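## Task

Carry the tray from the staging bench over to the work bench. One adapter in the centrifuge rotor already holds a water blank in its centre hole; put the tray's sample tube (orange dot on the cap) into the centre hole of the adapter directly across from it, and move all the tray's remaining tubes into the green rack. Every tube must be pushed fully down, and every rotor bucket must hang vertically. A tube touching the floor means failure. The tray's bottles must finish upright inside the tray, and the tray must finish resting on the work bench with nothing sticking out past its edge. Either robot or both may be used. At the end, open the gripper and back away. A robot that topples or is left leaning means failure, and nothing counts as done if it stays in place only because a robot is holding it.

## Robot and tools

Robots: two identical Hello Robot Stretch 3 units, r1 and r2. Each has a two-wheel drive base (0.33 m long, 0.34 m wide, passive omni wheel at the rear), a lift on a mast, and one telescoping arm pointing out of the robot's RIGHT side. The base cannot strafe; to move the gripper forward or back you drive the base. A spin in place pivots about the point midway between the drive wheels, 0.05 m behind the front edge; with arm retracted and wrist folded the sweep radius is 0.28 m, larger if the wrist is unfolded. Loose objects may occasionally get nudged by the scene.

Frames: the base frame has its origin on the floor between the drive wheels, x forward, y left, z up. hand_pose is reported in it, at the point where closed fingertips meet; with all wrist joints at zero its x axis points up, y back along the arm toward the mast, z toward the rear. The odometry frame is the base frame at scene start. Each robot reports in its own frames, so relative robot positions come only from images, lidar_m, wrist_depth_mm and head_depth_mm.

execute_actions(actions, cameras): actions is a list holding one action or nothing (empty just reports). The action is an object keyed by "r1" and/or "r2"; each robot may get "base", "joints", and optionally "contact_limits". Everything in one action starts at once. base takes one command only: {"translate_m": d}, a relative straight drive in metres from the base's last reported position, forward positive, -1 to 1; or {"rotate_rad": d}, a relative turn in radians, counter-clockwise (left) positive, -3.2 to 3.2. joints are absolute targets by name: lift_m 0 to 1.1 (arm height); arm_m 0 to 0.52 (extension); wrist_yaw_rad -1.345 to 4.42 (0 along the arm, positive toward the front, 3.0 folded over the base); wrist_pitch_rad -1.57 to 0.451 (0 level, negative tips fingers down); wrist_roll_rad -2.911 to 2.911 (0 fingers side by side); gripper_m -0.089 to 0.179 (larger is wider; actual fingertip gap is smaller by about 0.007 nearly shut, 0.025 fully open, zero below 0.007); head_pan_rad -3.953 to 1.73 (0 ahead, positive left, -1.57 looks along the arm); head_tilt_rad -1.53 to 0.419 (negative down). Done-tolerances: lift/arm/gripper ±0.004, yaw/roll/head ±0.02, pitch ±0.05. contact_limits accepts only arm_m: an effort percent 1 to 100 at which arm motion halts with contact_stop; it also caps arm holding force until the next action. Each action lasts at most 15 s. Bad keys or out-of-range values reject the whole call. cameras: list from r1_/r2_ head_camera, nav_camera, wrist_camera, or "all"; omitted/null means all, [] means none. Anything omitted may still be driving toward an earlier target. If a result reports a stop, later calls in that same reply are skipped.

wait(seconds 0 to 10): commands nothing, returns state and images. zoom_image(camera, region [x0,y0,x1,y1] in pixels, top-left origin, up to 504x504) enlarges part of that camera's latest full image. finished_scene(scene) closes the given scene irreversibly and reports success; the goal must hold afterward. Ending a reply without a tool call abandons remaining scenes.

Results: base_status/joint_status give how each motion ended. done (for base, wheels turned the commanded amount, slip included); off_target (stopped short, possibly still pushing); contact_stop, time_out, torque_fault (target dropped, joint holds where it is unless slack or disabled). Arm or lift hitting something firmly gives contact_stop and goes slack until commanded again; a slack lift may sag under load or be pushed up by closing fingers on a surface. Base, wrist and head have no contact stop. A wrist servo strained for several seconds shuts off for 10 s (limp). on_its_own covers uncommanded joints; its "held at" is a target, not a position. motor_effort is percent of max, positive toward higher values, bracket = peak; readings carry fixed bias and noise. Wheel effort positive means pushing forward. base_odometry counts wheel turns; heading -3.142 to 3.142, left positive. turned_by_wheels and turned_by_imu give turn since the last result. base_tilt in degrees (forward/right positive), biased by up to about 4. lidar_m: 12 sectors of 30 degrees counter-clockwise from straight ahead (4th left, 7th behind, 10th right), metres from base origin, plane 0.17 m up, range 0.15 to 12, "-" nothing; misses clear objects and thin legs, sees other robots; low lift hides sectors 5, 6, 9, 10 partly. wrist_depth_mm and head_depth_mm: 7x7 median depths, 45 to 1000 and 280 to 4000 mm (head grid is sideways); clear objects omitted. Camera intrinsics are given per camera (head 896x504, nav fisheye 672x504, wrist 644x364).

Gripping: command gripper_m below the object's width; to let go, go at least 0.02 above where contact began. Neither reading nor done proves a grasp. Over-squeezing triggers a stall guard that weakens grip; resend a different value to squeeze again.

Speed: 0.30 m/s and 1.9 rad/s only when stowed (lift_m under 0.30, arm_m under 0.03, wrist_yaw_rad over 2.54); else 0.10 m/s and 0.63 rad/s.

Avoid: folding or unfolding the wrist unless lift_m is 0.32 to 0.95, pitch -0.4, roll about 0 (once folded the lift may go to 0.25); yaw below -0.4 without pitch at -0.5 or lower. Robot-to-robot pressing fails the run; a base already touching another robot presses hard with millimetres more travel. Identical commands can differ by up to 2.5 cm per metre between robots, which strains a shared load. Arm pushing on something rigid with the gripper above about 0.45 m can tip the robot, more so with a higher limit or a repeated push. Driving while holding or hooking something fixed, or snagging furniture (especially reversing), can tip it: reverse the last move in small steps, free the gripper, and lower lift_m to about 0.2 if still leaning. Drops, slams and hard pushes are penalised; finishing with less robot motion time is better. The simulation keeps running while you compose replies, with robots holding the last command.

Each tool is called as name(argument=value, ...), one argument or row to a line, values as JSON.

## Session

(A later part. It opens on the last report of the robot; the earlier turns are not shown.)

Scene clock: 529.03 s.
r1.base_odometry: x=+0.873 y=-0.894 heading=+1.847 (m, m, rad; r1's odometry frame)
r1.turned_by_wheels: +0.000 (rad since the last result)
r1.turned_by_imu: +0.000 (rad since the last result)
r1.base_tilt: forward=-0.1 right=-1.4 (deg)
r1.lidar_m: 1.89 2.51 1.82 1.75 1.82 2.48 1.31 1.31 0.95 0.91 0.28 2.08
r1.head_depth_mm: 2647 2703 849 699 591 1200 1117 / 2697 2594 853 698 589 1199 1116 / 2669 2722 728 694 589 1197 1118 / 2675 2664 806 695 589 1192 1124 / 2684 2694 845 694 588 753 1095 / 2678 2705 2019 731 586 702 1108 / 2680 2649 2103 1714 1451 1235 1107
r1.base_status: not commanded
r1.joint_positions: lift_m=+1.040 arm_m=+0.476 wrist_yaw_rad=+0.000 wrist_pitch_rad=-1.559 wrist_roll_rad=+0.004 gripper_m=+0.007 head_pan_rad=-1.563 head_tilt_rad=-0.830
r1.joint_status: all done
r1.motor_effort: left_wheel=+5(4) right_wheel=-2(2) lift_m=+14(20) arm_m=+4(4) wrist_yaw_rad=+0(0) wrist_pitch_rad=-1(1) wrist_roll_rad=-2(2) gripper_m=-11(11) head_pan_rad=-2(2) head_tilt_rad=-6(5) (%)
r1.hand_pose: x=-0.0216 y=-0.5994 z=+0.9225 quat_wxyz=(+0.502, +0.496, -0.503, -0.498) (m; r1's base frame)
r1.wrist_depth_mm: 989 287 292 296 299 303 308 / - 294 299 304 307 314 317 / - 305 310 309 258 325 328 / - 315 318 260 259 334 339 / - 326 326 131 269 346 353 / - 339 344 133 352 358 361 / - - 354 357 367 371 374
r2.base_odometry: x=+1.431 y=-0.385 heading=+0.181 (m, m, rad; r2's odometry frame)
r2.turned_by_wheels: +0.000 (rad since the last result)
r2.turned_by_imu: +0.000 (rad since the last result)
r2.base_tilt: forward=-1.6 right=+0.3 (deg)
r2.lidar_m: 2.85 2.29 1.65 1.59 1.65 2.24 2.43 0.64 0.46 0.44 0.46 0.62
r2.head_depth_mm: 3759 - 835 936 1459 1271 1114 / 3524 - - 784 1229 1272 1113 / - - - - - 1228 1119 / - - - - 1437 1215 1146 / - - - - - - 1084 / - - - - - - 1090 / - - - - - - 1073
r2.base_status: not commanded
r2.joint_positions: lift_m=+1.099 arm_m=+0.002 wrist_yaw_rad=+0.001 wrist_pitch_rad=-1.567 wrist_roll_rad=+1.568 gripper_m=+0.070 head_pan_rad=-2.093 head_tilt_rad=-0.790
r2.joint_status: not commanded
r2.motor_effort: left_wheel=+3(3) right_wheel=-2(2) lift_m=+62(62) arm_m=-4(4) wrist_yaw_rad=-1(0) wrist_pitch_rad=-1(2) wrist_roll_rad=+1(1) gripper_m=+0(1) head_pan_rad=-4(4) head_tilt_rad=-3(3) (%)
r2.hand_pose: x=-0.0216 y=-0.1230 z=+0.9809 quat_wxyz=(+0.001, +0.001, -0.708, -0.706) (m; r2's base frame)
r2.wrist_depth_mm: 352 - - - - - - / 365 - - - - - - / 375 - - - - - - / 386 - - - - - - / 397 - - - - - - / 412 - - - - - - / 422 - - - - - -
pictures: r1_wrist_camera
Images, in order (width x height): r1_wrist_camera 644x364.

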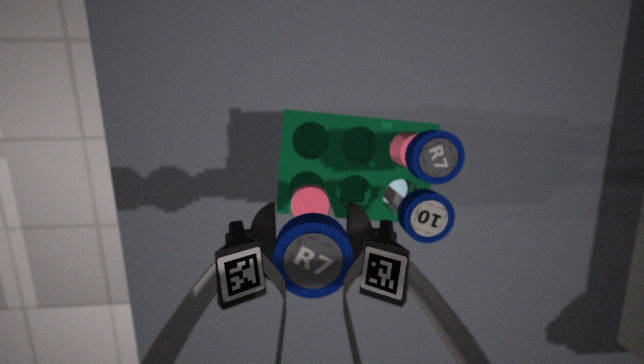

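execute_actions(
  actions=[
    {"r1":{"base":{"translate_m":0.002},"joints":{"lift_m":1.01}}},
  ],
  cameras=["r1_wrist_camera"],
)

execute_actions(
  actions=[
    {"r1":{"joints":{"lift_m":0.975}}},
  ],
  cameras=["r1_wrist_camera"],
)

execute_actions(
  actions=[
    {"r1":{"joints":{"gripper_m":0.06}}},
  ],
  cameras=["r1_wrist_camera"],
)

execute_actions(
  actions=[
    {"r1":{"joints":{"lift_m":1.1}}},
  ],
  cameras=["r1_wrist_camera"],
)

Scene clock: 538.30 s.
r1.base_odometry: x=+0.873 y=-0.892 heading=+1.847 (m, m, rad; r1's odometry frame)
r1.turned_by_wheels: +0.000 (rad since the last result)
r1.turned_by_imu: +0.001 (rad since the last result)
r1.base_tilt: forward=-0.2 right=-1.3 (deg)
r1.lidar_m: 1.89 2.51 1.82 1.76 1.82 2.48 1.31 1.30 0.95 0.91 0.28 2.08
r1.head_depth_mm: 1414 2736 858 699 592 1198 1118 / 2748 2600 850 697 590 1192 1106 / 2763 2587 726 694 588 1192 1125 / 2635 2634 773 694 587 1194 1123 / 2668 2704 845 691 586 736 1095 / 2678 2706 2024 727 586 703 1110 / 2675 2666 2091 1724 1442 1235 1102
r1.base_status: done
r1.joint_positions: lift_m=+1.010 arm_m=+0.476 wrist_yaw_rad=+0.000 wrist_pitch_rad=-1.559 wrist_roll_rad=+0.004 gripper_m=+0.007 head_pan_rad=-1.563 head_tilt_rad=-0.830
r1.joint_status: all done
r1.motor_effort: left_wheel=+4(10) right_wheel=-2(3) lift_m=+14(14) arm_m=+3(3) wrist_yaw_rad=+0(1) wrist_pitch_rad=-1(1) wrist_roll_rad=-2(2) gripper_m=-11(11) head_pan_rad=-2(2) head_tilt_rad=-5(5) (%)
r1.hand_pose: x=-0.0216 y=-0.5994 z=+0.8925 quat_wxyz=(+0.502, +0.496, -0.503, -0.498) (m; r1's base frame)
r1.wrist_depth_mm: 952 259 263 266 270 273 278 / - 267 271 274 279 284 287 / - 276 279 254 228 290 297 / - 285 288 229 232 303 307 / - 294 295 131 181 311 316 / - 304 312 133 319 321 329 / - 317 318 324 329 337 342
r2.base_odometry: x=+1.431 y=-0.385 heading=+0.181 (m, m, rad; r2's odometry frame)
r2.turned_by_wheels: +0.000 (rad since the last result)
r2.turned_by_imu: +0.000 (rad since the last result)
r2.base_tilt: forward=-1.5 right=+0.3 (deg)
r2.lidar_m: 2.86 2.28 1.65 1.59 1.65 2.23 2.42 0.64 0.46 0.45 0.46 0.62
r2.head_depth_mm: 3782 - 838 938 1457 1273 1110 / 3502 - - 785 1228 1271 1114 / - - - - - 1233 1117 / - - - - 1440 1209 1141 / - - - - - - 1084 / - - - - - - 1083 / - - - - - - 1072
r2.base_status: not commanded
r2.joint_positions: lift_m=+1.099 arm_m=+0.002 wrist_yaw_rad=+0.001 wrist_pitch_rad=-1.567 wrist_roll_rad=+1.568 gripper_m=+0.070 head_pan_rad=-2.093 head_tilt_rad=-0.790
r2.joint_status: not commanded
r2.motor_effort: left_wheel=+3(3) right_wheel=-2(2) lift_m=+62(62) arm_m=-4(4) wrist_yaw_rad=-1(0) wrist_pitch_rad=-2(1) wrist_roll_rad=+1(1) gripper_m=+0(0) head_pan_rad=-3(3) head_tilt_rad=-3(3) (%)
r2.hand_pose: x=-0.0216 y=-0.1230 z=+0.9809 quat_wxyz=(+0.001, +0.001, -0.708, -0.706) (m; r2's base frame)
r2.wrist_depth_mm: 353 - - - - - - / 365 - - - - - - / 378 - - - - - - / 388 - - - - - - / 402 - - - - - - / 410 - - - - - - / 428 - - - - - -
pictures: r1_wrist_camera
Images, in order (width x height): r1_wrist_camera 644x364.

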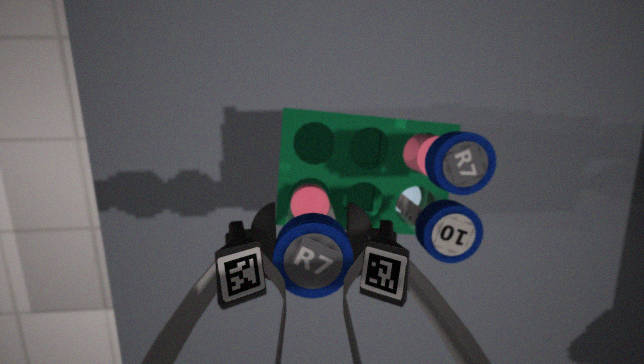

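Scene clock: 539.43 s.
r1.base_odometry: x=+0.873 y=-0.892 heading=+1.847 (m, m, rad; r1's odometry frame)
r1.turned_by_wheels: +0.000 (rad since the last result)
r1.turned_by_imu: +0.000 (rad since the last result)
r1.base_tilt: forward=-0.3 right=-1.4 (deg)
r1.lidar_m: 1.89 2.51 1.82 1.76 1.82 2.48 1.31 1.31 0.95 0.91 0.28 2.07
r1.head_depth_mm: - 1019 825 699 591 1200 1118 / 2758 2615 853 695 589 1196 1115 / - 2626 731 698 590 1196 1132 / 2681 2614 810 694 589 1190 1114 / 2674 2724 847 694 587 736 1086 / 2647 2731 2034 730 586 702 1107 / 2661 2722 2100 1708 1459 1234 1111
r1.base_status: not commanded
r1.joint_positions: lift_m=+0.975 arm_m=+0.476 wrist_yaw_rad=+0.000 wrist_pitch_rad=-1.559 wrist_roll_rad=+0.004 gripper_m=+0.007 head_pan_rad=-1.563 head_tilt_rad=-0.830
r1.joint_status: all done
r1.motor_effort: left_wheel=+5(4) right_wheel=-3(2) lift_m=+14(15) arm_m=+4(4) wrist_yaw_rad=+0(1) wrist_pitch_rad=-1(2) wrist_roll_rad=-2(2) gripper_m=-10(11) head_pan_rad=-2(2) head_tilt_rad=-6(5) (%)
r1.hand_pose: x=-0.0216 y=-0.5994 z=+0.8575 quat_wxyz=(+0.502, +0.496, -0.503, -0.498) (m; r1's base frame)
r1.wrist_depth_mm: 226 227 230 234 236 239 243 / 234 233 238 240 245 248 252 / 974 240 244 189 193 253 261 / - 249 253 195 198 136 268 / - 256 257 130 203 148 278 / - 265 272 134 281 282 289 / - 274 280 284 291 293 300
r2.base_odometry: x=+1.431 y=-0.385 heading=+0.181 (m, m, rad; r2's odometry frame)
r2.turned_by_wheels: +0.000 (rad since the last result)
r2.turned_by_imu: +0.000 (rad since the last result)
r2.base_tilt: forward=-1.5 right=+0.2 (deg)
r2.lidar_m: 2.86 2.28 1.65 1.59 1.65 2.24 2.42 0.64 0.46 0.44 0.46 0.62
r2.head_depth_mm: 3770 - 837 936 1452 1276 1108 / 3531 - - 786 1232 1276 1114 / - - - - - 1227 1117 / - - - - 1441 1206 1144 / - - - - - - 1083 / - - - - - - 1088 / - - - - - - 1074
r2.base_status: not commanded
r2.joint_positions: lift_m=+1.099 arm_m=+0.002 wrist_yaw_rad=+0.001 wrist_pitch_rad=-1.567 wrist_roll_rad=+1.568 gripper_m=+0.070 head_pan_rad=-2.093 head_tilt_rad=-0.790
r2.joint_status: not commanded
r2.motor_effort: left_wheel=+3(3) right_wheel=-2(2) lift_m=+62(62) arm_m=-4(4) wrist_yaw_rad=+0(1) wrist_pitch_rad=-1(1) wrist_roll_rad=+1(1) gripper_m=+0(0) head_pan_rad=-3(3) head_tilt_rad=-3(3) (%)
r2.hand_pose: x=-0.0216 y=-0.1230 z=+0.9809 quat_wxyz=(+0.001, +0.001, -0.708, -0.706) (m; r2's base frame)
r2.wrist_depth_mm: 352 - - - - - - / 362 - - - - - - / 377 - - - - - - / 385 - - - - - - / 397 - - - - - - / 412 - - - - - - / 424 - - - - - -
pictures: r1_wrist_camera
Images, in order (width x height): r1_wrist_camera 644x364.

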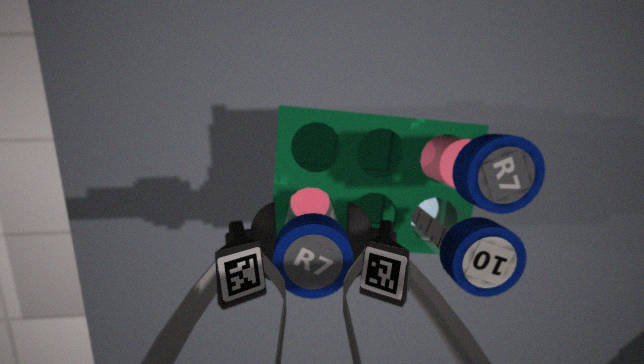

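Scene clock: 540.47 s.
r1.base_odometry: x=+0.873 y=-0.892 heading=+1.847 (m, m, rad; r1's odometry frame)
r1.turned_by_wheels: +0.000 (rad since the last result)
r1.turned_by_imu: +0.000 (rad since the last result)
r1.base_tilt: forward=-0.2 right=-1.4 (deg)
r1.lidar_m: 1.88 2.50 1.82 1.76 1.81 2.49 1.31 1.30 0.95 0.91 0.28 2.08
r1.head_depth_mm: - 1014 827 698 592 1197 1119 / 2743 2610 852 697 591 1202 1114 / - 2613 729 697 590 1201 1120 / 2694 2602 796 695 587 1182 1121 / 2703 2708 844 693 587 738 1090 / 2644 2702 2033 729 587 704 1114 / 2643 2676 2099 1706 1441 1234 1110
r1.base_status: not commanded
r1.joint_positions: lift_m=+0.975 arm_m=+0.476 wrist_yaw_rad=+0.000 wrist_pitch_rad=-1.559 wrist_roll_rad=+0.004 gripper_m=+0.060 head_pan_rad=-1.563 head_tilt_rad=-0.830
r1.joint_status: all done
r1.motor_effort: left_wheel=+4(4) right_wheel=-3(2) lift_m=+14(14) arm_m=+3(3) wrist_yaw_rad=+0(0) wrist_pitch_rad=-1(1) wrist_roll_rad=-2(1) gripper_m=+0(78) head_pan_rad=-2(2) head_tilt_rad=-5(5) (%)
r1.hand_pose: x=-0.0216 y=-0.5994 z=+0.8575 quat_wxyz=(+0.502, +0.496, -0.503, -0.498) (m; r1's base frame)
r1.wrist_depth_mm: 226 227 231 233 236 241 243 / 235 234 238 239 244 248 251 / 956 242 244 190 193 252 259 / - 248 251 195 197 136 270 / - 258 258 136 180 148 278 / - 264 272 273 280 282 289 / - 274 278 283 290 295 299
r2.base_odometry: x=+1.431 y=-0.385 heading=+0.181 (m, m, rad; r2's odometry frame)
r2.turned_by_wheels: +0.000 (rad since the last result)
r2.turned_by_imu: +0.000 (rad since the last result)
r2.base_tilt: forward=-1.5 right=+0.3 (deg)
r2.lidar_m: 2.86 2.28 1.66 1.59 1.64 2.23 2.43 0.64 0.46 0.45 0.46 0.62
r2.head_depth_mm: 3705 - 837 935 1455 1280 1112 / 3465 - - 788 1231 1279 1115 / - - - - - 1227 1119 / - - - - 1432 1215 1142 / - - - - - - 1088 / - - - - - - 1087 / - - - - - - 1072
r2.base_status: not commanded
r2.joint_positions: lift_m=+1.099 arm_m=+0.002 wrist_yaw_rad=+0.001 wrist_pitch_rad=-1.567 wrist_roll_rad=+1.568 gripper_m=+0.070 head_pan_rad=-2.093 head_tilt_rad=-0.790
r2.joint_status: not commanded
r2.motor_effort: left_wheel=+3(3) right_wheel=-2(2) lift_m=+62(62) arm_m=-4(4) wrist_yaw_rad=-1(1) wrist_pitch_rad=-1(1) wrist_roll_rad=+1(1) gripper_m=+0(0) head_pan_rad=-4(4) head_tilt_rad=-4(4) (%)
r2.hand_pose: x=-0.0216 y=-0.1230 z=+0.9809 quat_wxyz=(+0.001, +0.001, -0.708, -0.706) (m; r2's base frame)
r2.wrist_depth_mm: 354 - - - - - - / 361 - - - - - - / 376 - - - - - - / 386 - - - - - - / 396 - - - - - - / 409 - - - - - - / 423 - - - - - -
pictures: r1_wrist_camera
Images, in order (width x height): r1_wrist_camera 644x364.

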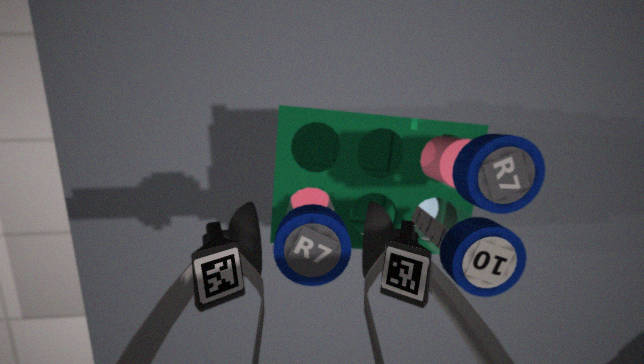

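Scene clock: 542.43 s.
r1.base_odometry: x=+0.873 y=-0.892 heading=+1.847 (m, m, rad; r1's odometry frame)
r1.turned_by_wheels: +0.000 (rad since the last result)
r1.turned_by_imu: +0.000 (rad since the last result)
r1.base_tilt: forward=-0.2 right=-1.4 (deg)
r1.lidar_m: 1.88 2.51 1.83 1.76 1.82 2.48 1.31 1.30 0.95 0.91 0.28 2.08
r1.head_depth_mm: 2556 2722 854 698 592 1194 1112 / 2686 2631 849 695 591 1193 1113 / 2725 2790 749 697 588 1194 1119 / 2751 2759 819 696 586 1191 1120 / 2657 2683 841 691 585 738 1097 / 2701 2691 2032 732 587 704 1108 / 2677 2665 2089 1705 1447 1233 1111
r1.base_status: not commanded
r1.joint_positions: lift_m=+1.100 arm_m=+0.476 wrist_yaw_rad=+0.000 wrist_pitch_rad=-1.559 wrist_roll_rad=+0.004 gripper_m=+0.060 head_pan_rad=-1.563 head_tilt_rad=-0.830
r1.joint_status: all done
r1.motor_effort: left_wheel=+4(4) right_wheel=-2(2) lift_m=+22(23) arm_m=+3(3) wrist_yaw_rad=+0(0) wrist_pitch_rad=-1(1) wrist_roll_rad=-2(2) gripper_m=+1(1) head_pan_rad=-3(3) head_tilt_rad=-6(6) (%)
r1.hand_pose: x=-0.0216 y=-0.5994 z=+0.9819 quat_wxyz=(+0.502, +0.496, -0.503, -0.498) (m; r1's base frame)
r1.wrist_depth_mm: - 346 347 351 356 361 366 / - 355 357 363 367 373 375 / - - 367 366 373 385 385 / - - 379 321 343 398 400 / - - 391 401 406 412 403 / - - 410 413 421 427 404 / - - 419 429 438 444 445
r2.base_odometry: x=+1.431 y=-0.385 heading=+0.181 (m, m, rad; r2's odometry frame)
r2.turned_by_wheels: +0.000 (rad since the last result)
r2.turned_by_imu: +0.000 (rad since the last result)
r2.base_tilt: forward=-1.5 right=+0.3 (deg)
r2.lidar_m: 2.86 2.28 1.65 1.59 1.64 2.23 2.43 0.64 0.46 0.45 0.46 0.62
r2.head_depth_mm: 3717 - 836 936 1457 1270 1112 / 3477 - - 787 1230 1276 1116 / - - - - - 1231 1120 / - - - - 1443 1214 1145 / - - - - - - 1084 / - - - - - - 1087 / - - - - - - 1068
r2.base_status: not commanded
r2.joint_positions: lift_m=+1.099 arm_m=+0.002 wrist_yaw_rad=+0.001 wrist_pitch_rad=-1.567 wrist_roll_rad=+1.568 gripper_m=+0.070 head_pan_rad=-2.093 head_tilt_rad=-0.790
r2.joint_status: not commanded
r2.motor_effort: left_wheel=+3(3) right_wheel=-2(2) lift_m=+62(62) arm_m=-4(4) wrist_yaw_rad=-1(0) wrist_pitch_rad=-2(1) wrist_roll_rad=+1(1) gripper_m=+0(0) head_pan_rad=-3(3) head_tilt_rad=-3(3) (%)
r2.hand_pose: x=-0.0216 y=-0.1230 z=+0.9809 quat_wxyz=(+0.001, +0.001, -0.708, -0.706) (m; r2's base frame)
r2.wrist_depth_mm: 353 - - - - - - / 361 - - - - - - / 374 - - - - - - / 384 - - - - - - / 398 - - - - - - / 406 - - - - - - / 424 - - - - - -
pictures: r1_wrist_camera
Images, in order (width x height): r1_wrist_camera 644x364.

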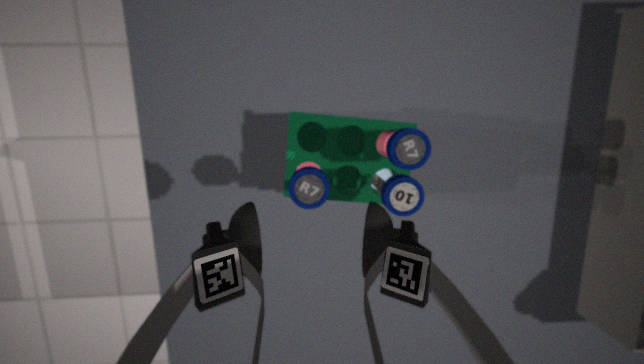

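execute_actions(
  actions=[
    {"r1":{"base":{"translate_m":-0.625},"joints":{"arm_m":0.44}}},
  ],
  cameras=[],
)

execute_actions(
  actions=[
    {"r1":{"joints":{"lift_m":1.0}}},
  ],
  cameras=["r1_wrist_camera"],
)

Scene clock: 555.77 s.
r1.base_odometry: x=+1.043 y=-1.494 heading=+1.847 (m, m, rad; r1's odometry frame)
r1.turned_by_wheels: +0.000 (rad since the last result)
r1.turned_by_imu: +0.004 (rad since the last result)
r1.base_tilt: forward=-0.3 right=-1.4 (deg)
r1.lidar_m: 2.50 2.49 1.82 1.75 1.81 2.48 0.95 0.71 0.95 0.92 0.95 0.76
r1.head_depth_mm: 2658 2785 849 697 591 1218 1115 / 2687 2728 857 696 588 1221 1110 / 2731 2832 822 697 588 1224 1120 / 2724 2735 748 690 588 1216 1120 / 2593 2608 837 691 589 1204 1105 / 2676 2712 829 607 585 1215 1118 / 2680 2701 817 564 584 1206 1108
r1.base_status: done
r1.joint_positions: lift_m=+1.100 arm_m=+0.440 wrist_yaw_rad=+0.000 wrist_pitch_rad=-1.559 wrist_roll_rad=+0.004 gripper_m=+0.060 head_pan_rad=-1.563 head_tilt_rad=-0.830
r1.joint_status: all done
r1.motor_effort: left_wheel=+4(6) right_wheel=-2(8) lift_m=+22(22) arm_m=-3(3) wrist_yaw_rad=+0(0) wrist_pitch_rad=-1(1) wrist_roll_rad=-2(1) gripper_m=+1(1) head_pan_rad=-2(2) head_tilt_rad=-5(6) (%)
r1.hand_pose: x=-0.0216 y=-0.5642 z=+0.9819 quat_wxyz=(+0.502, +0.496, -0.503, -0.498) (m; r1's base frame)
r1.wrist_depth_mm: 322 338 346 274 356 362 367 / 320 350 353 358 366 374 379 / 299 308 309 365 379 384 390 / 309 313 329 320 392 393 405 / 350 381 388 397 408 413 423 / 338 327 399 405 421 426 432 / 251 302 370 429 433 442 454
r2.base_odometry: x=+1.431 y=-0.385 heading=+0.181 (m, m, rad; r2's odometry frame)
r2.turned_by_wheels: +0.000 (rad since the last result)
r2.turned_by_imu: +0.000 (rad since the last result)
r2.base_tilt: forward=-1.5 right=+0.2 (deg)
r2.lidar_m: 2.85 2.29 1.66 1.59 1.64 2.24 2.42 0.64 0.46 0.44 0.46 0.62
r2.head_depth_mm: 3750 - 838 935 1452 1274 1111 / 3526 - - 785 1229 1275 1110 / - - - - - 1232 1120 / - - - - 1439 1210 1145 / - - - - - - 1086 / - - - - - - 1088 / - - - - - - 1070
r2.base_status: not commanded
r2.joint_positions: lift_m=+1.099 arm_m=+0.002 wrist_yaw_rad=+0.001 wrist_pitch_rad=-1.567 wrist_roll_rad=+1.568 gripper_m=+0.070 head_pan_rad=-2.093 head_tilt_rad=-0.790
r2.joint_status: not commanded
r2.motor_effort: left_wheel=+3(3) right_wheel=-2(2) lift_m=+62(62) arm_m=-4(4) wrist_yaw_rad=+0(1) wrist_pitch_rad=-1(2) wrist_roll_rad=+1(1) gripper_m=+0(0) head_pan_rad=-3(3) head_tilt_rad=-4(4) (%)
r2.hand_pose: x=-0.0216 y=-0.1230 z=+0.9809 quat_wxyz=(+0.001, +0.001, -0.708, -0.706) (m; r2's base frame)
r2.wrist_depth_mm: 351 - - - - - - / 364 - - - - - - / 375 - - - - - - / 386 - - - - - - / 398 - - - - - - / 407 - - - - - - / 425 - - - - - -
pictures: none
No camera images: the call's "cameras" was empty. Leave "cameras" out to get every camera's image.

Scene clock: 557.50 s.
r1.base_odometry: x=+1.043 y=-1.494 heading=+1.847 (m, m, rad; r1's odometry frame)
r1.turned_by_wheels: +0.000 (rad since the last result)
r1.turned_by_imu: +0.000 (rad since the last result)
r1.base_tilt: forward=-0.2 right=-1.2 (deg)
r1.lidar_m: 2.50 2.50 1.82 1.75 1.82 2.48 0.95 0.71 0.95 0.92 0.95 0.77
r1.head_depth_mm: - 2756 851 701 590 1220 1111 / 2747 2724 852 695 589 1216 1120 / - 2712 812 697 589 1222 1122 / 2704 2610 743 691 588 1209 1122 / 2609 2598 834 690 585 1214 1109 / 2670 2702 832 606 585 1207 1108 / 2696 2687 815 564 586 1208 1115
r1.base_status: not commanded
r1.joint_positions: lift_m=+1.000 arm_m=+0.440 wrist_yaw_rad=+0.000 wrist_pitch_rad=-1.559 wrist_roll_rad=+0.004 gripper_m=+0.060 head_pan_rad=-1.563 head_tilt_rad=-0.830
r1.joint_status: all done
r1.motor_effort: left_wheel=+4(4) right_wheel=-2(2) lift_m=+14(21) arm_m=-3(3) wrist_yaw_rad=+0(0) wrist_pitch_rad=-1(1) wrist_roll_rad=-1(1) gripper_m=-1(1) head_pan_rad=-2(2) head_tilt_rad=-5(5) (%)
r1.hand_pose: x=-0.0216 y=-0.5642 z=+0.8825 quat_wxyz=(+0.502, +0.496, -0.503, -0.498) (m; r1's base frame)
r1.wrist_depth_mm: 245 248 251 252 261 264 269 / 252 255 260 262 267 273 278 / 204 210 208 245 277 283 287 / 210 209 215 217 287 291 296 / 217 270 253 162 297 302 306 / 282 289 297 297 306 313 317 / 235 296 304 306 320 324 328
r2.base_odometry: x=+1.431 y=-0.385 heading=+0.181 (m, m, rad; r2's odometry frame)
r2.turned_by_wheels: +0.000 (rad since the last result)
r2.turned_by_imu: +0.000 (rad since the last result)
r2.base_tilt: forward=-1.5 right=+0.3 (deg)
r2.lidar_m: 2.86 2.28 1.65 1.59 1.64 2.23 2.42 0.64 0.46 0.44 0.46 0.62
r2.head_depth_mm: 3791 - 836 934 1464 1274 1114 / 3517 - - 786 1233 1278 1109 / - - - - - 1233 1119 / - - - - 1436 1210 1145 / - - - - - - 1086 / - - - - - - 1087 / - - - - - - 1073
r2.base_status: not commanded
r2.joint_positions: lift_m=+1.099 arm_m=+0.002 wrist_yaw_rad=+0.001 wrist_pitch_rad=-1.567 wrist_roll_rad=+1.568 gripper_m=+0.070 head_pan_rad=-2.093 head_tilt_rad=-0.790
r2.joint_status: not commanded
r2.motor_effort: left_wheel=+3(3) right_wheel=-2(2) lift_m=+62(62) arm_m=-4(4) wrist_yaw_rad=-1(1) wrist_pitch_rad=-1(1) wrist_roll_rad=+1(1) gripper_m=+0(1) head_pan_rad=-4(4) head_tilt_rad=-3(3) (%)
r2.hand_pose: x=-0.0216 y=-0.1230 z=+0.9809 quat_wxyz=(+0.001, +0.001, -0.708, -0.706) (m; r2's base frame)
r2.wrist_depth_mm: 351 - - - - - - / 366 - - - - - - / 372 - - - - - - / 384 - - - - - - / 398 - - - - - - / 412 - - - - - - / 424 - - - - - -
pictures: r1_wrist_camera
Images, in order (width x height): r1_wrist_camera 644x364.

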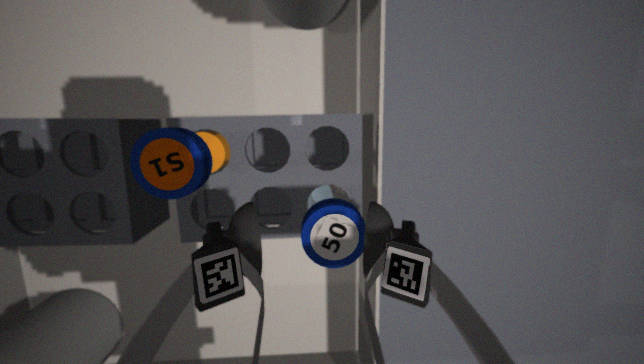

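execute_actions(
  actions=[
    {"r1":{"base":{"translate_m":-0.011},"joints":{"arm_m":0.436,"lift_m":1.02,"wrist_roll_rad":1.57}}},
  ],
  cameras=[],
)

execute_actions(
  actions=[
    {"r1":{"joints":{"lift_m":0.995}}},
  ],
  cameras=["r1_wrist_camera"],
)

Scene clock: 566.50 s.
r1.base_odometry: x=+1.046 y=-1.504 heading=+1.847 (m, m, rad; r1's odometry frame)
r1.turned_by_wheels: +0.000 (rad since the last result)
r1.turned_by_imu: +0.001 (rad since the last result)
r1.base_tilt: forward=-0.2 right=-1.4 (deg)
r1.lidar_m: 2.51 2.50 1.82 1.75 1.81 2.48 0.95 0.70 0.95 0.92 0.95 0.78
r1.head_depth_mm: 2794 2749 856 699 591 1220 1113 / 2786 2606 854 698 589 1215 1110 / 2740 2590 826 692 588 1217 1129 / 2637 1006 747 690 589 1211 1120 / 2625 2600 831 689 586 1215 1104 / 2646 2663 839 670 587 1211 1108 / 2638 2690 808 558 583 1208 1110
r1.base_status: done
r1.joint_positions: lift_m=+1.020 arm_m=+0.436 wrist_yaw_rad=+0.000 wrist_pitch_rad=-1.559 wrist_roll_rad=+1.565 gripper_m=+0.060 head_pan_rad=-1.563 head_tilt_rad=-0.830
r1.joint_status: all done
r1.motor_effort: left_wheel=+4(7) right_wheel=-2(7) lift_m=+22(23) arm_m=-3(2) wrist_yaw_rad=+0(0) wrist_pitch_rad=-1(1) wrist_roll_rad=+1(2) gripper_m=+1(1) head_pan_rad=-3(2) head_tilt_rad=-6(5) (%)
r1.hand_pose: x=-0.0215 y=-0.5599 z=+0.9019 quat_wxyz=(+0.002, +0.002, -0.711, -0.703) (m; r1's base frame)
r1.wrist_depth_mm: 265 268 271 274 281 284 287 / 273 277 279 284 288 293 295 / 282 285 287 293 294 301 307 / 206 248 235 239 305 295 316 / 180 274 299 247 313 299 329 / 228 308 250 288 326 312 342 / 272 319 262 306 336 345 357
r2.base_odometry: x=+1.431 y=-0.385 heading=+0.181 (m, m, rad; r2's odometry frame)
r2.turned_by_wheels: +0.000 (rad since the last result)
r2.turned_by_imu: +0.000 (rad since the last result)
r2.base_tilt: forward=-1.5 right=+0.3 (deg)
r2.lidar_m: 2.85 2.28 1.65 1.59 1.65 2.24 2.43 0.64 0.46 0.44 0.46 0.62
r2.head_depth_mm: 3758 - 837 940 1450 1274 1113 / 3517 - - 786 1230 1280 1115 / - - - - - 1231 1116 / - - - - 1440 1210 1138 / - - - - - - 1087 / - - - - - - 1092 / - - - - - - 1074
r2.base_status: not commanded
r2.joint_positions: lift_m=+1.099 arm_m=+0.002 wrist_yaw_rad=+0.001 wrist_pitch_rad=-1.567 wrist_roll_rad=+1.568 gripper_m=+0.070 head_pan_rad=-2.093 head_tilt_rad=-0.790
r2.joint_status: not commanded
r2.motor_effort: left_wheel=+3(3) right_wheel=-2(2) lift_m=+62(62) arm_m=-4(4) wrist_yaw_rad=-1(0) wrist_pitch_rad=-1(1) wrist_roll_rad=+1(1) gripper_m=+1(0) head_pan_rad=-3(3) head_tilt_rad=-3(3) (%)
r2.hand_pose: x=-0.0216 y=-0.1230 z=+0.9809 quat_wxyz=(+0.001, +0.001, -0.708, -0.706) (m; r2's base frame)
r2.wrist_depth_mm: 353 - - - - - - / 360 - - - - - - / 375 - - - - - - / 389 - - - - - - / 400 - - - - - - / 409 - - - - - - / 423 - - - - - -
pictures: none
No camera images: the call's "cameras" was empty. Leave "cameras" out to get every camera's image.

Scene clock: 567.50 s.
r1.base_odometry: x=+1.046 y=-1.504 heading=+1.847 (m, m, rad; r1's odometry frame)
r1.turned_by_wheels: +0.000 (rad since the last result)
r1.turned_by_imu: +0.000 (rad since the last result)
r1.base_tilt: forward=-0.3 right=-1.4 (deg)
r1.lidar_m: 2.51 2.50 1.83 1.75 1.81 2.48 0.95 0.70 0.95 0.92 0.95 0.78
r1.head_depth_mm: - 2600 853 698 589 1223 1115 / 2767 2616 851 698 590 1217 1108 / - 1008 825 690 589 1206 1117 / 2692 983 745 689 588 1213 1121 / 2622 2621 836 691 586 1210 1113 / 2657 2713 833 670 586 1210 1112 / 2666 2671 814 560 585 1213 1102
r1.base_status: not commanded
r1.joint_positions: lift_m=+0.995 arm_m=+0.436 wrist_yaw_rad=+0.000 wrist_pitch_rad=-1.559 wrist_roll_rad=+1.565 gripper_m=+0.060 head_pan_rad=-1.563 head_tilt_rad=-0.830
r1.joint_status: all done
r1.motor_effort: left_wheel=+4(4) right_wheel=-2(2) lift_m=+14(20) arm_m=-3(3) wrist_yaw_rad=+0(0) wrist_pitch_rad=-1(1) wrist_roll_rad=+1(1) gripper_m=+0(1) head_pan_rad=-3(3) head_tilt_rad=-5(5) (%)
r1.hand_pose: x=-0.0215 y=-0.5599 z=+0.8775 quat_wxyz=(+0.002, +0.002, -0.711, -0.703) (m; r1's base frame)
r1.wrist_depth_mm: 243 246 249 251 257 259 262 / 250 253 257 261 262 268 271 / 258 260 265 269 270 276 280 / 206 250 228 214 278 241 292 / 179 272 274 156 288 258 300 / 228 283 225 258 300 276 312 / 272 294 231 277 309 261 322
r2.base_odometry: x=+1.431 y=-0.385 heading=+0.181 (m, m, rad; r2's odometry frame)
r2.turned_by_wheels: +0.000 (rad since the last result)
r2.turned_by_imu: +0.000 (rad since the last result)
r2.base_tilt: forward=-1.5 right=+0.2 (deg)
r2.lidar_m: 2.86 2.29 1.66 1.59 1.64 2.23 2.42 0.64 0.46 0.44 0.46 0.62
r2.head_depth_mm: 3764 - 837 935 1455 1282 1110 / 3470 - - 785 1227 1274 1113 / - - - - - 1231 1117 / - - - - 1435 1213 1142 / - - - - - - 1083 / - - - - - - 1084 / - - - - - - 1071
r2.base_status: not commanded
r2.joint_positions: lift_m=+1.099 arm_m=+0.002 wrist_yaw_rad=+0.001 wrist_pitch_rad=-1.567 wrist_roll_rad=+1.568 gripper_m=+0.070 head_pan_rad=-2.093 head_tilt_rad=-0.790
r2.joint_status: not commanded
r2.motor_effort: left_wheel=+3(3) right_wheel=-1(2) lift_m=+62(62) arm_m=-4(4) wrist_yaw_rad=+0(1) wrist_pitch_rad=-1(2) wrist_roll_rad=+1(1) gripper_m=+0(0) head_pan_rad=-3(3) head_tilt_rad=-3(4) (%)
r2.hand_pose: x=-0.0216 y=-0.1230 z=+0.9809 quat_wxyz=(+0.001, +0.001, -0.708, -0.706) (m; r2's base frame)
r2.wrist_depth_mm: 354 - - - - - - / 364 - - - - - - / 377 - - - - - - / 389 - - - - - - / 398 - - - - - - / 409 - - - - - - / 421 - - - - - -
pictures: r1_wrist_camera
Images, in order (width x height): r1_wrist_camera 644x364.

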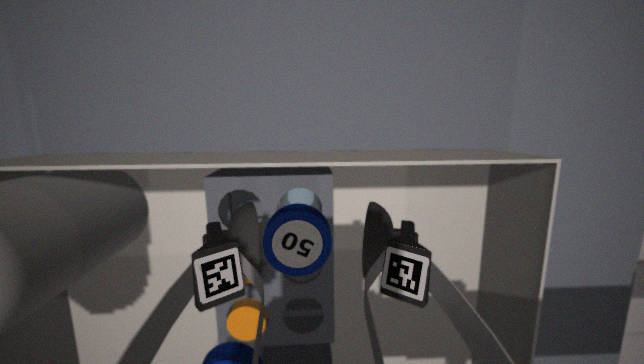

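execute_actions(
  actions=[
    {"r1":{"joints":{"arm_m":0.443}}},
  ],
  cameras=[],
)

execute_actions(
  actions=[
    {"r1":{"joints":{"lift_m":0.975}}},
  ],
  cameras=["r1_wrist_camera"],
)

execute_actions(
  actions=[
    {"r1":{"joints":{"gripper_m":0.006}}},
  ],
  cameras=["r1_wrist_camera"],
)

execute_actions(
  actions=[
    {"r1":{"joints":{"lift_m":1.1}}},
  ],
  cameras=["r1_wrist_camera"],
)

Scene clock: 574.50 s.
r1.base_odometry: x=+1.046 y=-1.504 heading=+1.847 (m, m, rad; r1's odometry frame)
r1.turned_by_wheels: +0.000 (rad since the last result)
r1.turned_by_imu: +0.001 (rad since the last result)
r1.base_tilt: forward=-0.3 right=-1.4 (deg)
r1.lidar_m: 2.51 2.49 1.82 1.76 1.81 2.48 0.95 0.70 0.95 0.92 0.95 0.78
r1.head_depth_mm: - 2613 853 698 590 1220 1110 / 2741 2649 850 696 590 1219 1112 / - 1012 825 692 589 1216 1121 / 2661 985 745 692 589 1208 1127 / 2601 2608 835 691 588 1215 1108 / 2676 2733 833 670 586 1210 1103 / 2706 2689 816 558 585 1205 1112
r1.base_status: not commanded
r1.joint_positions: lift_m=+0.995 arm_m=+0.443 wrist_yaw_rad=+0.000 wrist_pitch_rad=-1.559 wrist_roll_rad=+1.566 gripper_m=+0.060 head_pan_rad=-1.563 head_tilt_rad=-0.830
r1.joint_status: all done
r1.motor_effort: left_wheel=+4(4) right_wheel=-2(2) lift_m=+13(14) arm_m=+3(6) wrist_yaw_rad=+0(0) wrist_pitch_rad=-1(1) wrist_roll_rad=+1(2) gripper_m=+1(1) head_pan_rad=-3(2) head_tilt_rad=-6(5) (%)
r1.hand_pose: x=-0.0215 y=-0.5662 z=+0.8775 quat_wxyz=(+0.002, +0.002, -0.711, -0.703) (m; r1's base frame)
r1.wrist_depth_mm: 243 246 249 253 256 258 263 / 251 252 258 260 263 268 271 / 259 260 265 268 270 276 280 / 200 242 229 214 278 250 291 / 172 258 274 155 287 269 299 / 173 284 226 228 300 268 311 / 263 293 232 263 310 254 323
r2.base_odometry: x=+1.431 y=-0.385 heading=+0.181 (m, m, rad; r2's odometry frame)
r2.turned_by_wheels: +0.000 (rad since the last result)
r2.turned_by_imu: +0.000 (rad since the last result)
r2.base_tilt: forward=-1.5 right=+0.3 (deg)
r2.lidar_m: 2.86 2.28 1.66 1.59 1.65 2.24 2.43 0.64 0.46 0.44 0.46 0.62
r2.head_depth_mm: 3737 - 837 938 1460 1270 1112 / 3512 - - 787 1229 1273 1113 / - - - - - 1232 1116 / - - - - 1434 1216 1135 / - - - - - - 1086 / - - - - - - 1090 / - - - - - - 1074
r2.base_status: not commanded
r2.joint_positions: lift_m=+1.099 arm_m=+0.002 wrist_yaw_rad=+0.001 wrist_pitch_rad=-1.567 wrist_roll_rad=+1.568 gripper_m=+0.070 head_pan_rad=-2.093 head_tilt_rad=-0.790
r2.joint_status: not commanded
r2.motor_effort: left_wheel=+3(3) right_wheel=-2(2) lift_m=+62(62) arm_m=-4(5) wrist_yaw_rad=-1(1) wrist_pitch_rad=-1(1) wrist_roll_rad=+1(2) gripper_m=+0(1) head_pan_rad=-3(3) head_tilt_rad=-3(4) (%)
r2.hand_pose: x=-0.0216 y=-0.1230 z=+0.9809 quat_wxyz=(+0.001, +0.001, -0.708, -0.706) (m; r2's base frame)
r2.wrist_depth_mm: 355 - - - - - - / 364 - - - - - - / 375 - - - - - - / 385 - - - - - - / 399 - - - - - - / 410 - - - - - - / 425 - - - - - -
pictures: none
No camera images: the call's "cameras" was empty. Leave "cameras" out to get every camera's image.

Scene clock: 575.43 s.
r1.base_odometry: x=+1.046 y=-1.504 heading=+1.847 (m, m, rad; r1's odometry frame)
r1.turned_by_wheels: +0.000 (rad since the last result)
r1.turned_by_imu: +0.000 (rad since the last result)
r1.base_tilt: forward=-0.3 right=-1.5 (deg)
r1.lidar_m: 2.51 2.50 1.83 1.75 1.82 2.47 0.95 0.70 0.95 0.92 0.95 0.78
r1.head_depth_mm: - 1016 827 698 590 1223 1114 / 2753 2670 852 697 591 1215 1113 / - 2604 822 693 589 1209 1118 / 2670 1005 761 692 589 1213 1122 / 2639 2608 833 691 589 1214 1109 / 2723 2694 835 672 585 1206 1108 / 2663 2686 814 560 584 1203 1104
r1.base_status: not commanded
r1.joint_positions: lift_m=+0.975 arm_m=+0.443 wrist_yaw_rad=+0.000 wrist_pitch_rad=-1.559 wrist_roll_rad=+1.566 gripper_m=+0.060 head_pan_rad=-1.563 head_tilt_rad=-0.830
r1.joint_status: all done
r1.motor_effort: left_wheel=+4(4) right_wheel=-2(2) lift_m=+14(17) arm_m=+3(3) wrist_yaw_rad=-1(0) wrist_pitch_rad=-1(1) wrist_roll_rad=+1(2) gripper_m=+0(1) head_pan_rad=-3(3) head_tilt_rad=-6(5) (%)
r1.hand_pose: x=-0.0215 y=-0.5662 z=+0.8575 quat_wxyz=(+0.002, +0.002, -0.711, -0.703) (m; r1's base frame)
r1.wrist_depth_mm: 224 228 231 233 236 239 244 / 231 234 237 241 243 247 251 / 240 241 245 248 251 255 260 / 189 218 192 200 257 250 264 / 172 252 253 135 266 267 275 / 173 263 206 205 277 269 287 / 264 271 208 238 287 255 298
r2.base_odometry: x=+1.431 y=-0.385 heading=+0.181 (m, m, rad; r2's odometry frame)
r2.turned_by_wheels: +0.000 (rad since the last result)
r2.turned_by_imu: +0.000 (rad since the last result)
r2.base_tilt: forward=-1.5 right=+0.2 (deg)
r2.lidar_m: 2.86 2.29 1.66 1.59 1.65 2.24 2.42 0.64 0.46 0.44 0.46 0.62
r2.head_depth_mm: 3789 - 838 939 1455 1273 1116 / 3479 - - 785 1232 1277 1113 / - - - - - 1228 1116 / - - - - 1442 1207 1144 / - - - - - - 1083 / - - - - - - 1090 / - - - - - - 1070
r2.base_status: not commanded
r2.joint_positions: lift_m=+1.099 arm_m=+0.002 wrist_yaw_rad=+0.001 wrist_pitch_rad=-1.567 wrist_roll_rad=+1.568 gripper_m=+0.070 head_pan_rad=-2.093 head_tilt_rad=-0.790
r2.joint_status: not commanded
r2.motor_effort: left_wheel=+3(3) right_wheel=-1(2) lift_m=+62(62) arm_m=-4(4) wrist_yaw_rad=-1(0) wrist_pitch_rad=-1(1) wrist_roll_rad=+1(2) gripper_m=+0(0) head_pan_rad=-4(3) head_tilt_rad=-3(4) (%)
r2.hand_pose: x=-0.0216 y=-0.1230 z=+0.9809 quat_wxyz=(+0.001, +0.001, -0.708, -0.706) (m; r2's base frame)
r2.wrist_depth_mm: 355 - - - - - - / 365 - - - - - - / 375 - - - - - - / 383 - - - - - - / 401 - - - - - - / 406 - - - - - - / 428 - - - - - -
pictures: r1_wrist_camera
Images, in order (width x height): r1_wrist_camera 644x364.

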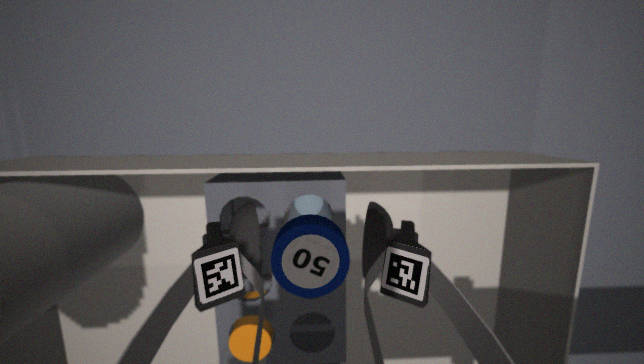

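Scene clock: 576.47 s.
r1.base_odometry: x=+1.046 y=-1.504 heading=+1.847 (m, m, rad; r1's odometry frame)
r1.turned_by_wheels: +0.000 (rad since the last result)
r1.turned_by_imu: +0.000 (rad since the last result)
r1.base_tilt: forward=-0.2 right=-1.4 (deg)
r1.lidar_m: 2.51 2.50 1.82 1.75 1.82 2.48 0.95 0.70 0.95 0.92 0.95 0.78
r1.head_depth_mm: - 1015 830 699 590 1219 1113 / 2742 2692 851 698 590 1219 1112 / - 2630 823 693 589 1220 1118 / 2702 1010 750 691 588 1211 1125 / 2626 2606 835 690 586 1210 1104 / 2717 2683 831 671 585 1213 1113 / 2691 2668 811 559 585 1201 1108
r1.base_status: not commanded
r1.joint_positions: lift_m=+0.975 arm_m=+0.443 wrist_yaw_rad=+0.000 wrist_pitch_rad=-1.559 wrist_roll_rad=+1.566 gripper_m=+0.007 head_pan_rad=-1.563 head_tilt_rad=-0.830
r1.joint_status: all done
r1.motor_effort: left_wheel=+4(4) right_wheel=-2(2) lift_m=+14(14) arm_m=+4(4) wrist_yaw_rad=+0(0) wrist_pitch_rad=-1(1) wrist_roll_rad=+1(1) gripper_m=-11(86) head_pan_rad=-3(3) head_tilt_rad=-5(6) (%)
r1.hand_pose: x=-0.0215 y=-0.5662 z=+0.8575 quat_wxyz=(+0.002, +0.002, -0.711, -0.703) (m; r1's base frame)
r1.wrist_depth_mm: 225 228 230 233 237 241 243 / 232 235 237 240 244 248 252 / 240 241 245 249 253 255 259 / 190 218 193 194 257 251 265 / 171 251 254 131 266 266 276 / 173 262 206 134 277 269 287 / 263 271 208 236 287 255 299
r2.base_odometry: x=+1.431 y=-0.385 heading=+0.181 (m, m, rad; r2's odometry frame)
r2.turned_by_wheels: +0.000 (rad since the last result)
r2.turned_by_imu: +0.000 (rad since the last result)
r2.base_tilt: forward=-1.5 right=+0.2 (deg)
r2.lidar_m: 2.85 2.29 1.65 1.59 1.64 2.24 2.42 0.64 0.46 0.44 0.46 0.62
r2.head_depth_mm: 3732 - 838 938 1460 1270 1117 / 3497 - - 787 1228 1278 1116 / - - - - - 1234 1113 / - - - - 1433 1208 1138 / - - - - - - 1085 / - - - - - - 1088 / - - - - - - 1071
r2.base_status: not commanded
r2.joint_positions: lift_m=+1.099 arm_m=+0.002 wrist_yaw_rad=+0.001 wrist_pitch_rad=-1.567 wrist_roll_rad=+1.568 gripper_m=+0.070 head_pan_rad=-2.093 head_tilt_rad=-0.790
r2.joint_status: not commanded
r2.motor_effort: left_wheel=+3(3) right_wheel=-2(2) lift_m=+63(62) arm_m=-4(4) wrist_yaw_rad=-1(0) wrist_pitch_rad=-2(1) wrist_roll_rad=+1(1) gripper_m=+0(0) head_pan_rad=-3(3) head_tilt_rad=-3(3) (%)
r2.hand_pose: x=-0.0216 y=-0.1230 z=+0.9809 quat_wxyz=(+0.001, +0.001, -0.708, -0.706) (m; r2's base frame)
r2.wrist_depth_mm: 352 - - - - - - / 364 - - - - - - / 375 - - - - - - / 381 - - - - - - / 400 - - - - - - / 407 - - - - - - / 420 - - - - - -
pictures: r1_wrist_camera
Images, in order (width x height): r1_wrist_camera 644x364.

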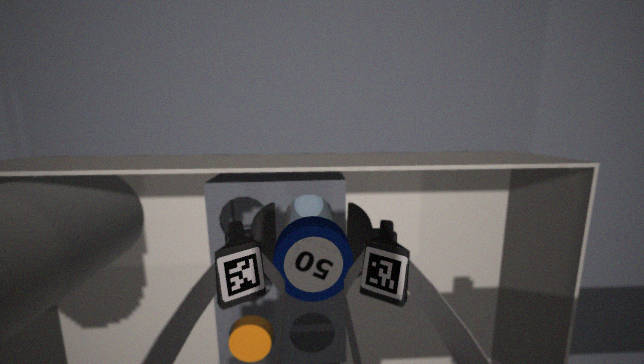

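Scene clock: 578.43 s.
r1.base_odometry: x=+1.046 y=-1.504 heading=+1.847 (m, m, rad; r1's odometry frame)
r1.turned_by_wheels: +0.000 (rad since the last result)
r1.turned_by_imu: +0.000 (rad since the last result)
r1.base_tilt: forward=-0.2 right=-1.4 (deg)
r1.lidar_m: 2.51 2.49 1.82 1.75 1.81 2.48 0.95 0.71 0.95 0.92 0.95 0.78
r1.head_depth_mm: 2653 2737 848 699 592 1217 1114 / 2732 2730 850 698 590 1215 1115 / 2759 2709 822 693 588 1219 1124 / 2806 2718 726 690 587 1211 1118 / 2614 2614 832 692 587 1217 1106 / 2654 2719 836 673 584 1205 1111 / 2680 2695 813 558 585 1209 1107
r1.base_status: not commanded
r1.joint_positions: lift_m=+1.100 arm_m=+0.443 wrist_yaw_rad=+0.000 wrist_pitch_rad=-1.559 wrist_roll_rad=+1.566 gripper_m=+0.007 head_pan_rad=-1.563 head_tilt_rad=-0.830
r1.joint_status: all done
r1.motor_effort: left_wheel=+4(4) right_wheel=-2(2) lift_m=+22(23) arm_m=+4(4) wrist_yaw_rad=+0(0) wrist_pitch_rad=-1(1) wrist_roll_rad=+2(1) gripper_m=-12(11) head_pan_rad=-3(2) head_tilt_rad=-5(6) (%)
r1.hand_pose: x=-0.0215 y=-0.5662 z=+0.9819 quat_wxyz=(+0.002, +0.002, -0.711, -0.703) (m; r1's base frame)
r1.wrist_depth_mm: 338 342 346 352 354 359 - / 348 352 356 363 363 371 - / 359 361 366 372 378 383 - / 365 266 371 372 388 395 - / 201 259 386 131 401 408 - / 394 390 392 134 402 421 - / 406 386 415 417 381 443 -
r2.base_odometry: x=+1.431 y=-0.385 heading=+0.181 (m, m, rad; r2's odometry frame)
r2.turned_by_wheels: +0.000 (rad since the last result)
r2.turned_by_imu: +0.000 (rad since the last result)
r2.base_tilt: forward=-1.5 right=+0.2 (deg)
r2.lidar_m: 2.85 2.28 1.66 1.59 1.65 2.23 2.43 0.64 0.46 0.44 0.46 0.62
r2.head_depth_mm: 3764 - 837 938 1454 1273 1112 / 3525 - - 785 1227 1281 1112 / - - - - - 1233 1116 / - - - - 1433 1213 1144 / - - - - - - 1087 / - - - - - - 1087 / - - - - - - 1069
r2.base_status: not commanded
r2.joint_positions: lift_m=+1.099 arm_m=+0.002 wrist_yaw_rad=+0.001 wrist_pitch_rad=-1.567 wrist_roll_rad=+1.568 gripper_m=+0.070 head_pan_rad=-2.093 head_tilt_rad=-0.790
r2.joint_status: not commanded
r2.motor_effort: left_wheel=+3(3) right_wheel=-2(2) lift_m=+62(62) arm_m=-4(4) wrist_yaw_rad=-1(0) wrist_pitch_rad=-1(1) wrist_roll_rad=+1(1) gripper_m=+0(0) head_pan_rad=-3(3) head_tilt_rad=-3(3) (%)
r2.hand_pose: x=-0.0216 y=-0.1230 z=+0.9809 quat_wxyz=(+0.001, +0.001, -0.708, -0.706) (m; r2's base frame)
r2.wrist_depth_mm: 350 - - - - - - / 362 - - - - - - / 373 - - - - - - / 385 - - - - - - / 400 - - - - - - / 408 - - - - - - / 425 - - - - - -
pictures: r1_wrist_camera
Images, in order (width x height): r1_wrist_camera 644x364.

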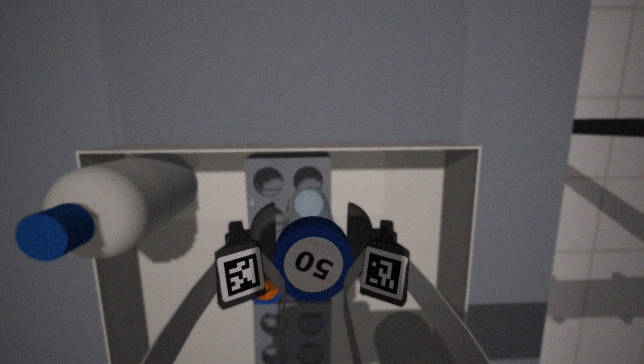

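execute_actions(
  actions=[
    {"r1":{"base":{"translate_m":0.36},"joints":{"arm_m":0.435}}},
  ],
  cameras=[],
)

execute_actions(
  actions=[
    {"r1":{"base":{"translate_m":0.335},"joints":{"arm_m":0.415,"wrist_roll_rad":0.0}}},
  ],
  cameras=[],
)

execute_actions(
  actions=[
    {"r1":{"joints":{"arm_m":0.518}}},
  ],
  cameras=["r1_wrist_camera"],
)

Scene clock: 593.20 s.
r1.base_odometry: x=+0.948 y=-1.158 heading=+1.847 (m, m, rad; r1's odometry frame)
r1.turned_by_wheels: +0.000 (rad since the last result)
r1.turned_by_imu: +0.001 (rad since the last result)
r1.base_tilt: forward=-0.3 right=-1.4 (deg)
r1.lidar_m: 2.15 2.50 1.82 1.75 1.82 2.48 1.07 1.04 0.95 0.91 0.95 0.46
r1.head_depth_mm: 2694 2738 838 602 590 1204 1113 / 2791 2727 832 579 587 1184 1115 / 2679 2612 822 678 588 1198 1120 / 2829 2749 819 693 586 1190 1124 / 2697 2666 847 692 588 1187 1109 / 2652 2660 727 690 586 1184 1110 / 2640 2679 771 691 586 1190 1092
r1.base_status: done
r1.joint_positions: lift_m=+1.100 arm_m=+0.435 wrist_yaw_rad=+0.000 wrist_pitch_rad=-1.559 wrist_roll_rad=+1.566 gripper_m=+0.007 head_pan_rad=-1.563 head_tilt_rad=-0.830
r1.joint_status: all done
r1.motor_effort: left_wheel=+4(11) right_wheel=-3(4) lift_m=+22(22) arm_m=-3(4) wrist_yaw_rad=-1(0) wrist_pitch_rad=-1(2) wrist_roll_rad=+1(1) gripper_m=-10(11) head_pan_rad=-2(2) head_tilt_rad=-6(5) (%)
r1.hand_pose: x=-0.0215 y=-0.5589 z=+0.9819 quat_wxyz=(+0.002, +0.002, -0.711, -0.703) (m; r1's base frame)
r1.wrist_depth_mm: 309 338 339 342 232 224 - / 344 349 350 350 300 371 - / 356 361 367 375 380 384 - / 372 377 379 384 391 397 - / 382 385 389 131 403 411 - / 391 401 402 134 420 426 - / 407 411 378 427 433 443 -
r2.base_odometry: x=+1.431 y=-0.385 heading=+0.181 (m, m, rad; r2's odometry frame)
r2.turned_by_wheels: +0.000 (rad since the last result)
r2.turned_by_imu: +0.000 (rad since the last result)
r2.base_tilt: forward=-1.5 right=+0.3 (deg)
r2.lidar_m: 2.86 2.29 1.65 1.59 1.65 2.23 2.42 0.64 0.46 0.44 0.46 0.62
r2.head_depth_mm: 3760 - 840 937 1454 1274 1114 / 3509 - - 786 1227 1278 1117 / - - - - - 1233 1119 / - - - - 1437 1207 1143 / - - - - - - 1082 / - - - - - - 1083 / - - - - - - 1076
r2.base_status: not commanded
r2.joint_positions: lift_m=+1.099 arm_m=+0.002 wrist_yaw_rad=+0.001 wrist_pitch_rad=-1.567 wrist_roll_rad=+1.568 gripper_m=+0.070 head_pan_rad=-2.093 head_tilt_rad=-0.790
r2.joint_status: not commanded
r2.motor_effort: left_wheel=+3(3) right_wheel=-1(2) lift_m=+62(62) arm_m=-4(4) wrist_yaw_rad=-1(1) wrist_pitch_rad=-1(1) wrist_roll_rad=+1(1) gripper_m=+0(0) head_pan_rad=-4(3) head_tilt_rad=-4(4) (%)
r2.hand_pose: x=-0.0216 y=-0.1230 z=+0.9809 quat_wxyz=(+0.001, +0.001, -0.708, -0.706) (m; r2's base frame)
r2.wrist_depth_mm: 354 - - - - - - / 361 - - - - - - / 376 - - - - - - / 386 - - - - - - / 399 - - - - - - / 408 - - - - - - / 427 - - - - - -
pictures: none
No camera images: the call's "cameras" was empty. Leave "cameras" out to get every camera's image.

Scene clock: 597.80 s.
r1.base_odometry: x=+0.856 y=-0.836 heading=+1.847 (m, m, rad; r1's odometry frame)
r1.turned_by_wheels: +0.000 (rad since the last result)
r1.turned_by_imu: +0.000 (rad since the last result)
r1.base_tilt: forward=-0.2 right=-1.4 (deg)
r1.lidar_m: 1.82 2.51 1.82 1.76 1.82 2.49 1.37 1.30 0.95 0.27 0.27 2.03
r1.head_depth_mm: 2675 2671 854 700 592 1202 1116 / 2644 2729 760 696 590 1200 1117 / 2718 2741 762 696 590 1196 1129 / 2674 2771 798 693 586 1185 1104 / 2668 2717 906 694 587 659 1090 / 2673 2709 2068 1720 1447 1232 1117 / 2688 2658 2092 1702 1443 1257 1104
r1.base_status: done
r1.joint_positions: lift_m=+1.100 arm_m=+0.415 wrist_yaw_rad=+0.000 wrist_pitch_rad=-1.559 wrist_roll_rad=+0.004 gripper_m=+0.007 head_pan_rad=-1.563 head_tilt_rad=-0.830
r1.joint_status: all done
r1.motor_effort: left_wheel=+5(11) right_wheel=-2(4) lift_m=+22(22) arm_m=-3(5) wrist_yaw_rad=+0(1) wrist_pitch_rad=-1(1) wrist_roll_rad=-2(2) gripper_m=-10(11) head_pan_rad=-2(2) head_tilt_rad=-6(6) (%)
r1.hand_pose: x=-0.0216 y=-0.5392 z=+0.9819 quat_wxyz=(+0.502, +0.496, -0.504, -0.499) (m; r1's base frame)
r1.wrist_depth_mm: - - 347 350 356 359 366 / - - 355 358 308 372 379 / - - 369 369 320 384 392 / - - 381 385 392 399 403 / - - 391 131 408 412 413 / - - 414 133 422 425 434 / - - 423 429 431 443 450
r2.base_odometry: x=+1.431 y=-0.385 heading=+0.181 (m, m, rad; r2's odometry frame)
r2.turned_by_wheels: +0.000 (rad since the last result)
r2.turned_by_imu: +0.000 (rad since the last result)
r2.base_tilt: forward=-1.5 right=+0.2 (deg)
r2.lidar_m: 2.86 2.29 1.65 1.59 1.64 2.24 2.43 0.64 0.46 0.44 0.46 0.62
r2.head_depth_mm: 3773 - 836 939 1449 1274 1109 / 3564 - - 786 1232 1274 1114 / - - - - - 1231 1118 / - - - - 1441 1210 1143 / - - - - - - 1088 / - - - - - - 1086 / - - - - - - 1072
r2.base_status: not commanded
r2.joint_positions: lift_m=+1.099 arm_m=+0.002 wrist_yaw_rad=+0.001 wrist_pitch_rad=-1.567 wrist_roll_rad=+1.568 gripper_m=+0.070 head_pan_rad=-2.093 head_tilt_rad=-0.790
r2.joint_status: not commanded
r2.motor_effort: left_wheel=+3(3) right_wheel=-2(1) lift_m=+62(62) arm_m=-4(4) wrist_yaw_rad=+0(1) wrist_pitch_rad=-1(1) wrist_roll_rad=+1(1) gripper_m=+0(0) head_pan_rad=-4(3) head_tilt_rad=-3(4) (%)
r2.hand_pose: x=-0.0216 y=-0.1230 z=+0.9809 quat_wxyz=(+0.001, +0.001, -0.708, -0.706) (m; r2's base frame)
r2.wrist_depth_mm: 351 - - - - - - / 366 - - - - - - / 373 - - - - - - / 385 - - - - - - / 402 - - - - - - / 412 - - - - - - / 426 - - - - - -
pictures: none
No camera images: the call's "cameras" was empty. Leave "cameras" out to get every camera's image.

Scene clock: 599.80 s.
r1.base_odometry: x=+0.856 y=-0.836 heading=+1.847 (m, m, rad; r1's odometry frame)
r1.turned_by_wheels: +0.000 (rad since the last result)
r1.turned_by_imu: +0.000 (rad since the last result)
r1.base_tilt: forward=-0.4 right=-1.3 (deg)
r1.lidar_m: 1.83 2.51 1.83 1.76 1.82 2.49 1.36 1.30 0.94 0.27 0.27 2.02
r1.head_depth_mm: 2603 2608 856 700 591 1196 1118 / 2663 2718 760 697 590 1198 1112 / 2788 2741 770 695 590 1200 1117 / 2724 1002 850 697 588 1193 1110 / 2700 2687 905 692 586 658 1094 / 2666 2677 2107 1707 1450 1232 1110 / 2624 2673 2091 1704 1440 1263 1108
r1.base_status: not commanded
r1.joint_positions: lift_m=+1.100 arm_m=+0.518 wrist_yaw_rad=+0.000 wrist_pitch_rad=-1.559 wrist_roll_rad=+0.004 gripper_m=+0.007 head_pan_rad=-1.563 head_tilt_rad=-0.830
r1.joint_status: all done
r1.motor_effort: left_wheel=+5(5) right_wheel=-3(2) lift_m=+22(22) arm_m=+4(2) wrist_yaw_rad=+0(0) wrist_pitch_rad=-1(1) wrist_roll_rad=-2(2) gripper_m=-12(10) head_pan_rad=-2(2) head_tilt_rad=-5(6) (%)
r1.hand_pose: x=-0.0216 y=-0.6415 z=+0.9819 quat_wxyz=(+0.502, +0.496, -0.503, -0.498) (m; r1's base frame)
r1.wrist_depth_mm: - - 346 350 357 359 366 / - - 356 358 366 373 376 / - - 368 369 377 385 393 / - - 380 380 331 395 407 / - - 393 131 340 412 420 / - - 413 133 422 425 432 / - - 423 427 436 445 444
r2.base_odometry: x=+1.431 y=-0.385 heading=+0.181 (m, m, rad; r2's odometry frame)
r2.turned_by_wheels: +0.000 (rad since the last result)
r2.turned_by_imu: +0.000 (rad since the last result)
r2.base_tilt: forward=-1.5 right=+0.3 (deg)
r2.lidar_m: 2.85 2.28 1.65 1.59 1.65 2.23 2.43 0.64 0.46 0.45 0.46 0.62
r2.head_depth_mm: 3738 - 835 938 1455 1273 1112 / 3515 - - 786 1231 1273 1113 / - - - - - 1234 1115 / - - - - 1437 1207 1135 / - - - - - - 1089 / - - - - - - 1089 / - - - - - - 1075
r2.base_status: not commanded
r2.joint_positions: lift_m=+1.099 arm_m=+0.002 wrist_yaw_rad=+0.001 wrist_pitch_rad=-1.567 wrist_roll_rad=+1.568 gripper_m=+0.070 head_pan_rad=-2.093 head_tilt_rad=-0.790
r2.joint_status: not commanded
r2.motor_effort: left_wheel=+3(3) right_wheel=-2(2) lift_m=+62(62) arm_m=-5(4) wrist_yaw_rad=+0(0) wrist_pitch_rad=-1(2) wrist_roll_rad=+1(1) gripper_m=+0(1) head_pan_rad=-4(3) head_tilt_rad=-3(3) (%)
r2.hand_pose: x=-0.0216 y=-0.1230 z=+0.9809 quat_wxyz=(+0.001, +0.001, -0.708, -0.706) (m; r2's base frame)
r2.wrist_depth_mm: 356 - - - - - - / 364 - - - - - - / 375 - - - - - - / 386 - - - - - - / 397 - - - - - - / 410 - - - - - - / 428 - - - - - -
pictures: r1_wrist_camera
Images, in order (width x height): r1_wrist_camera 644x364.

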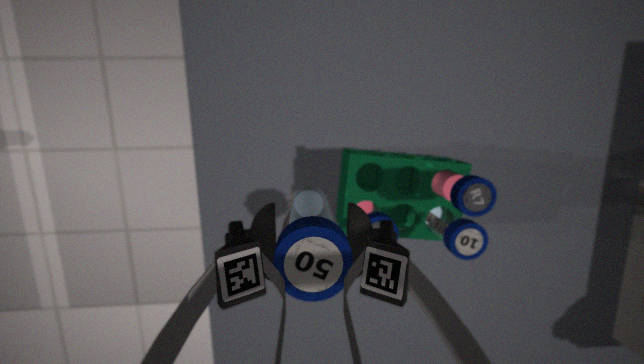

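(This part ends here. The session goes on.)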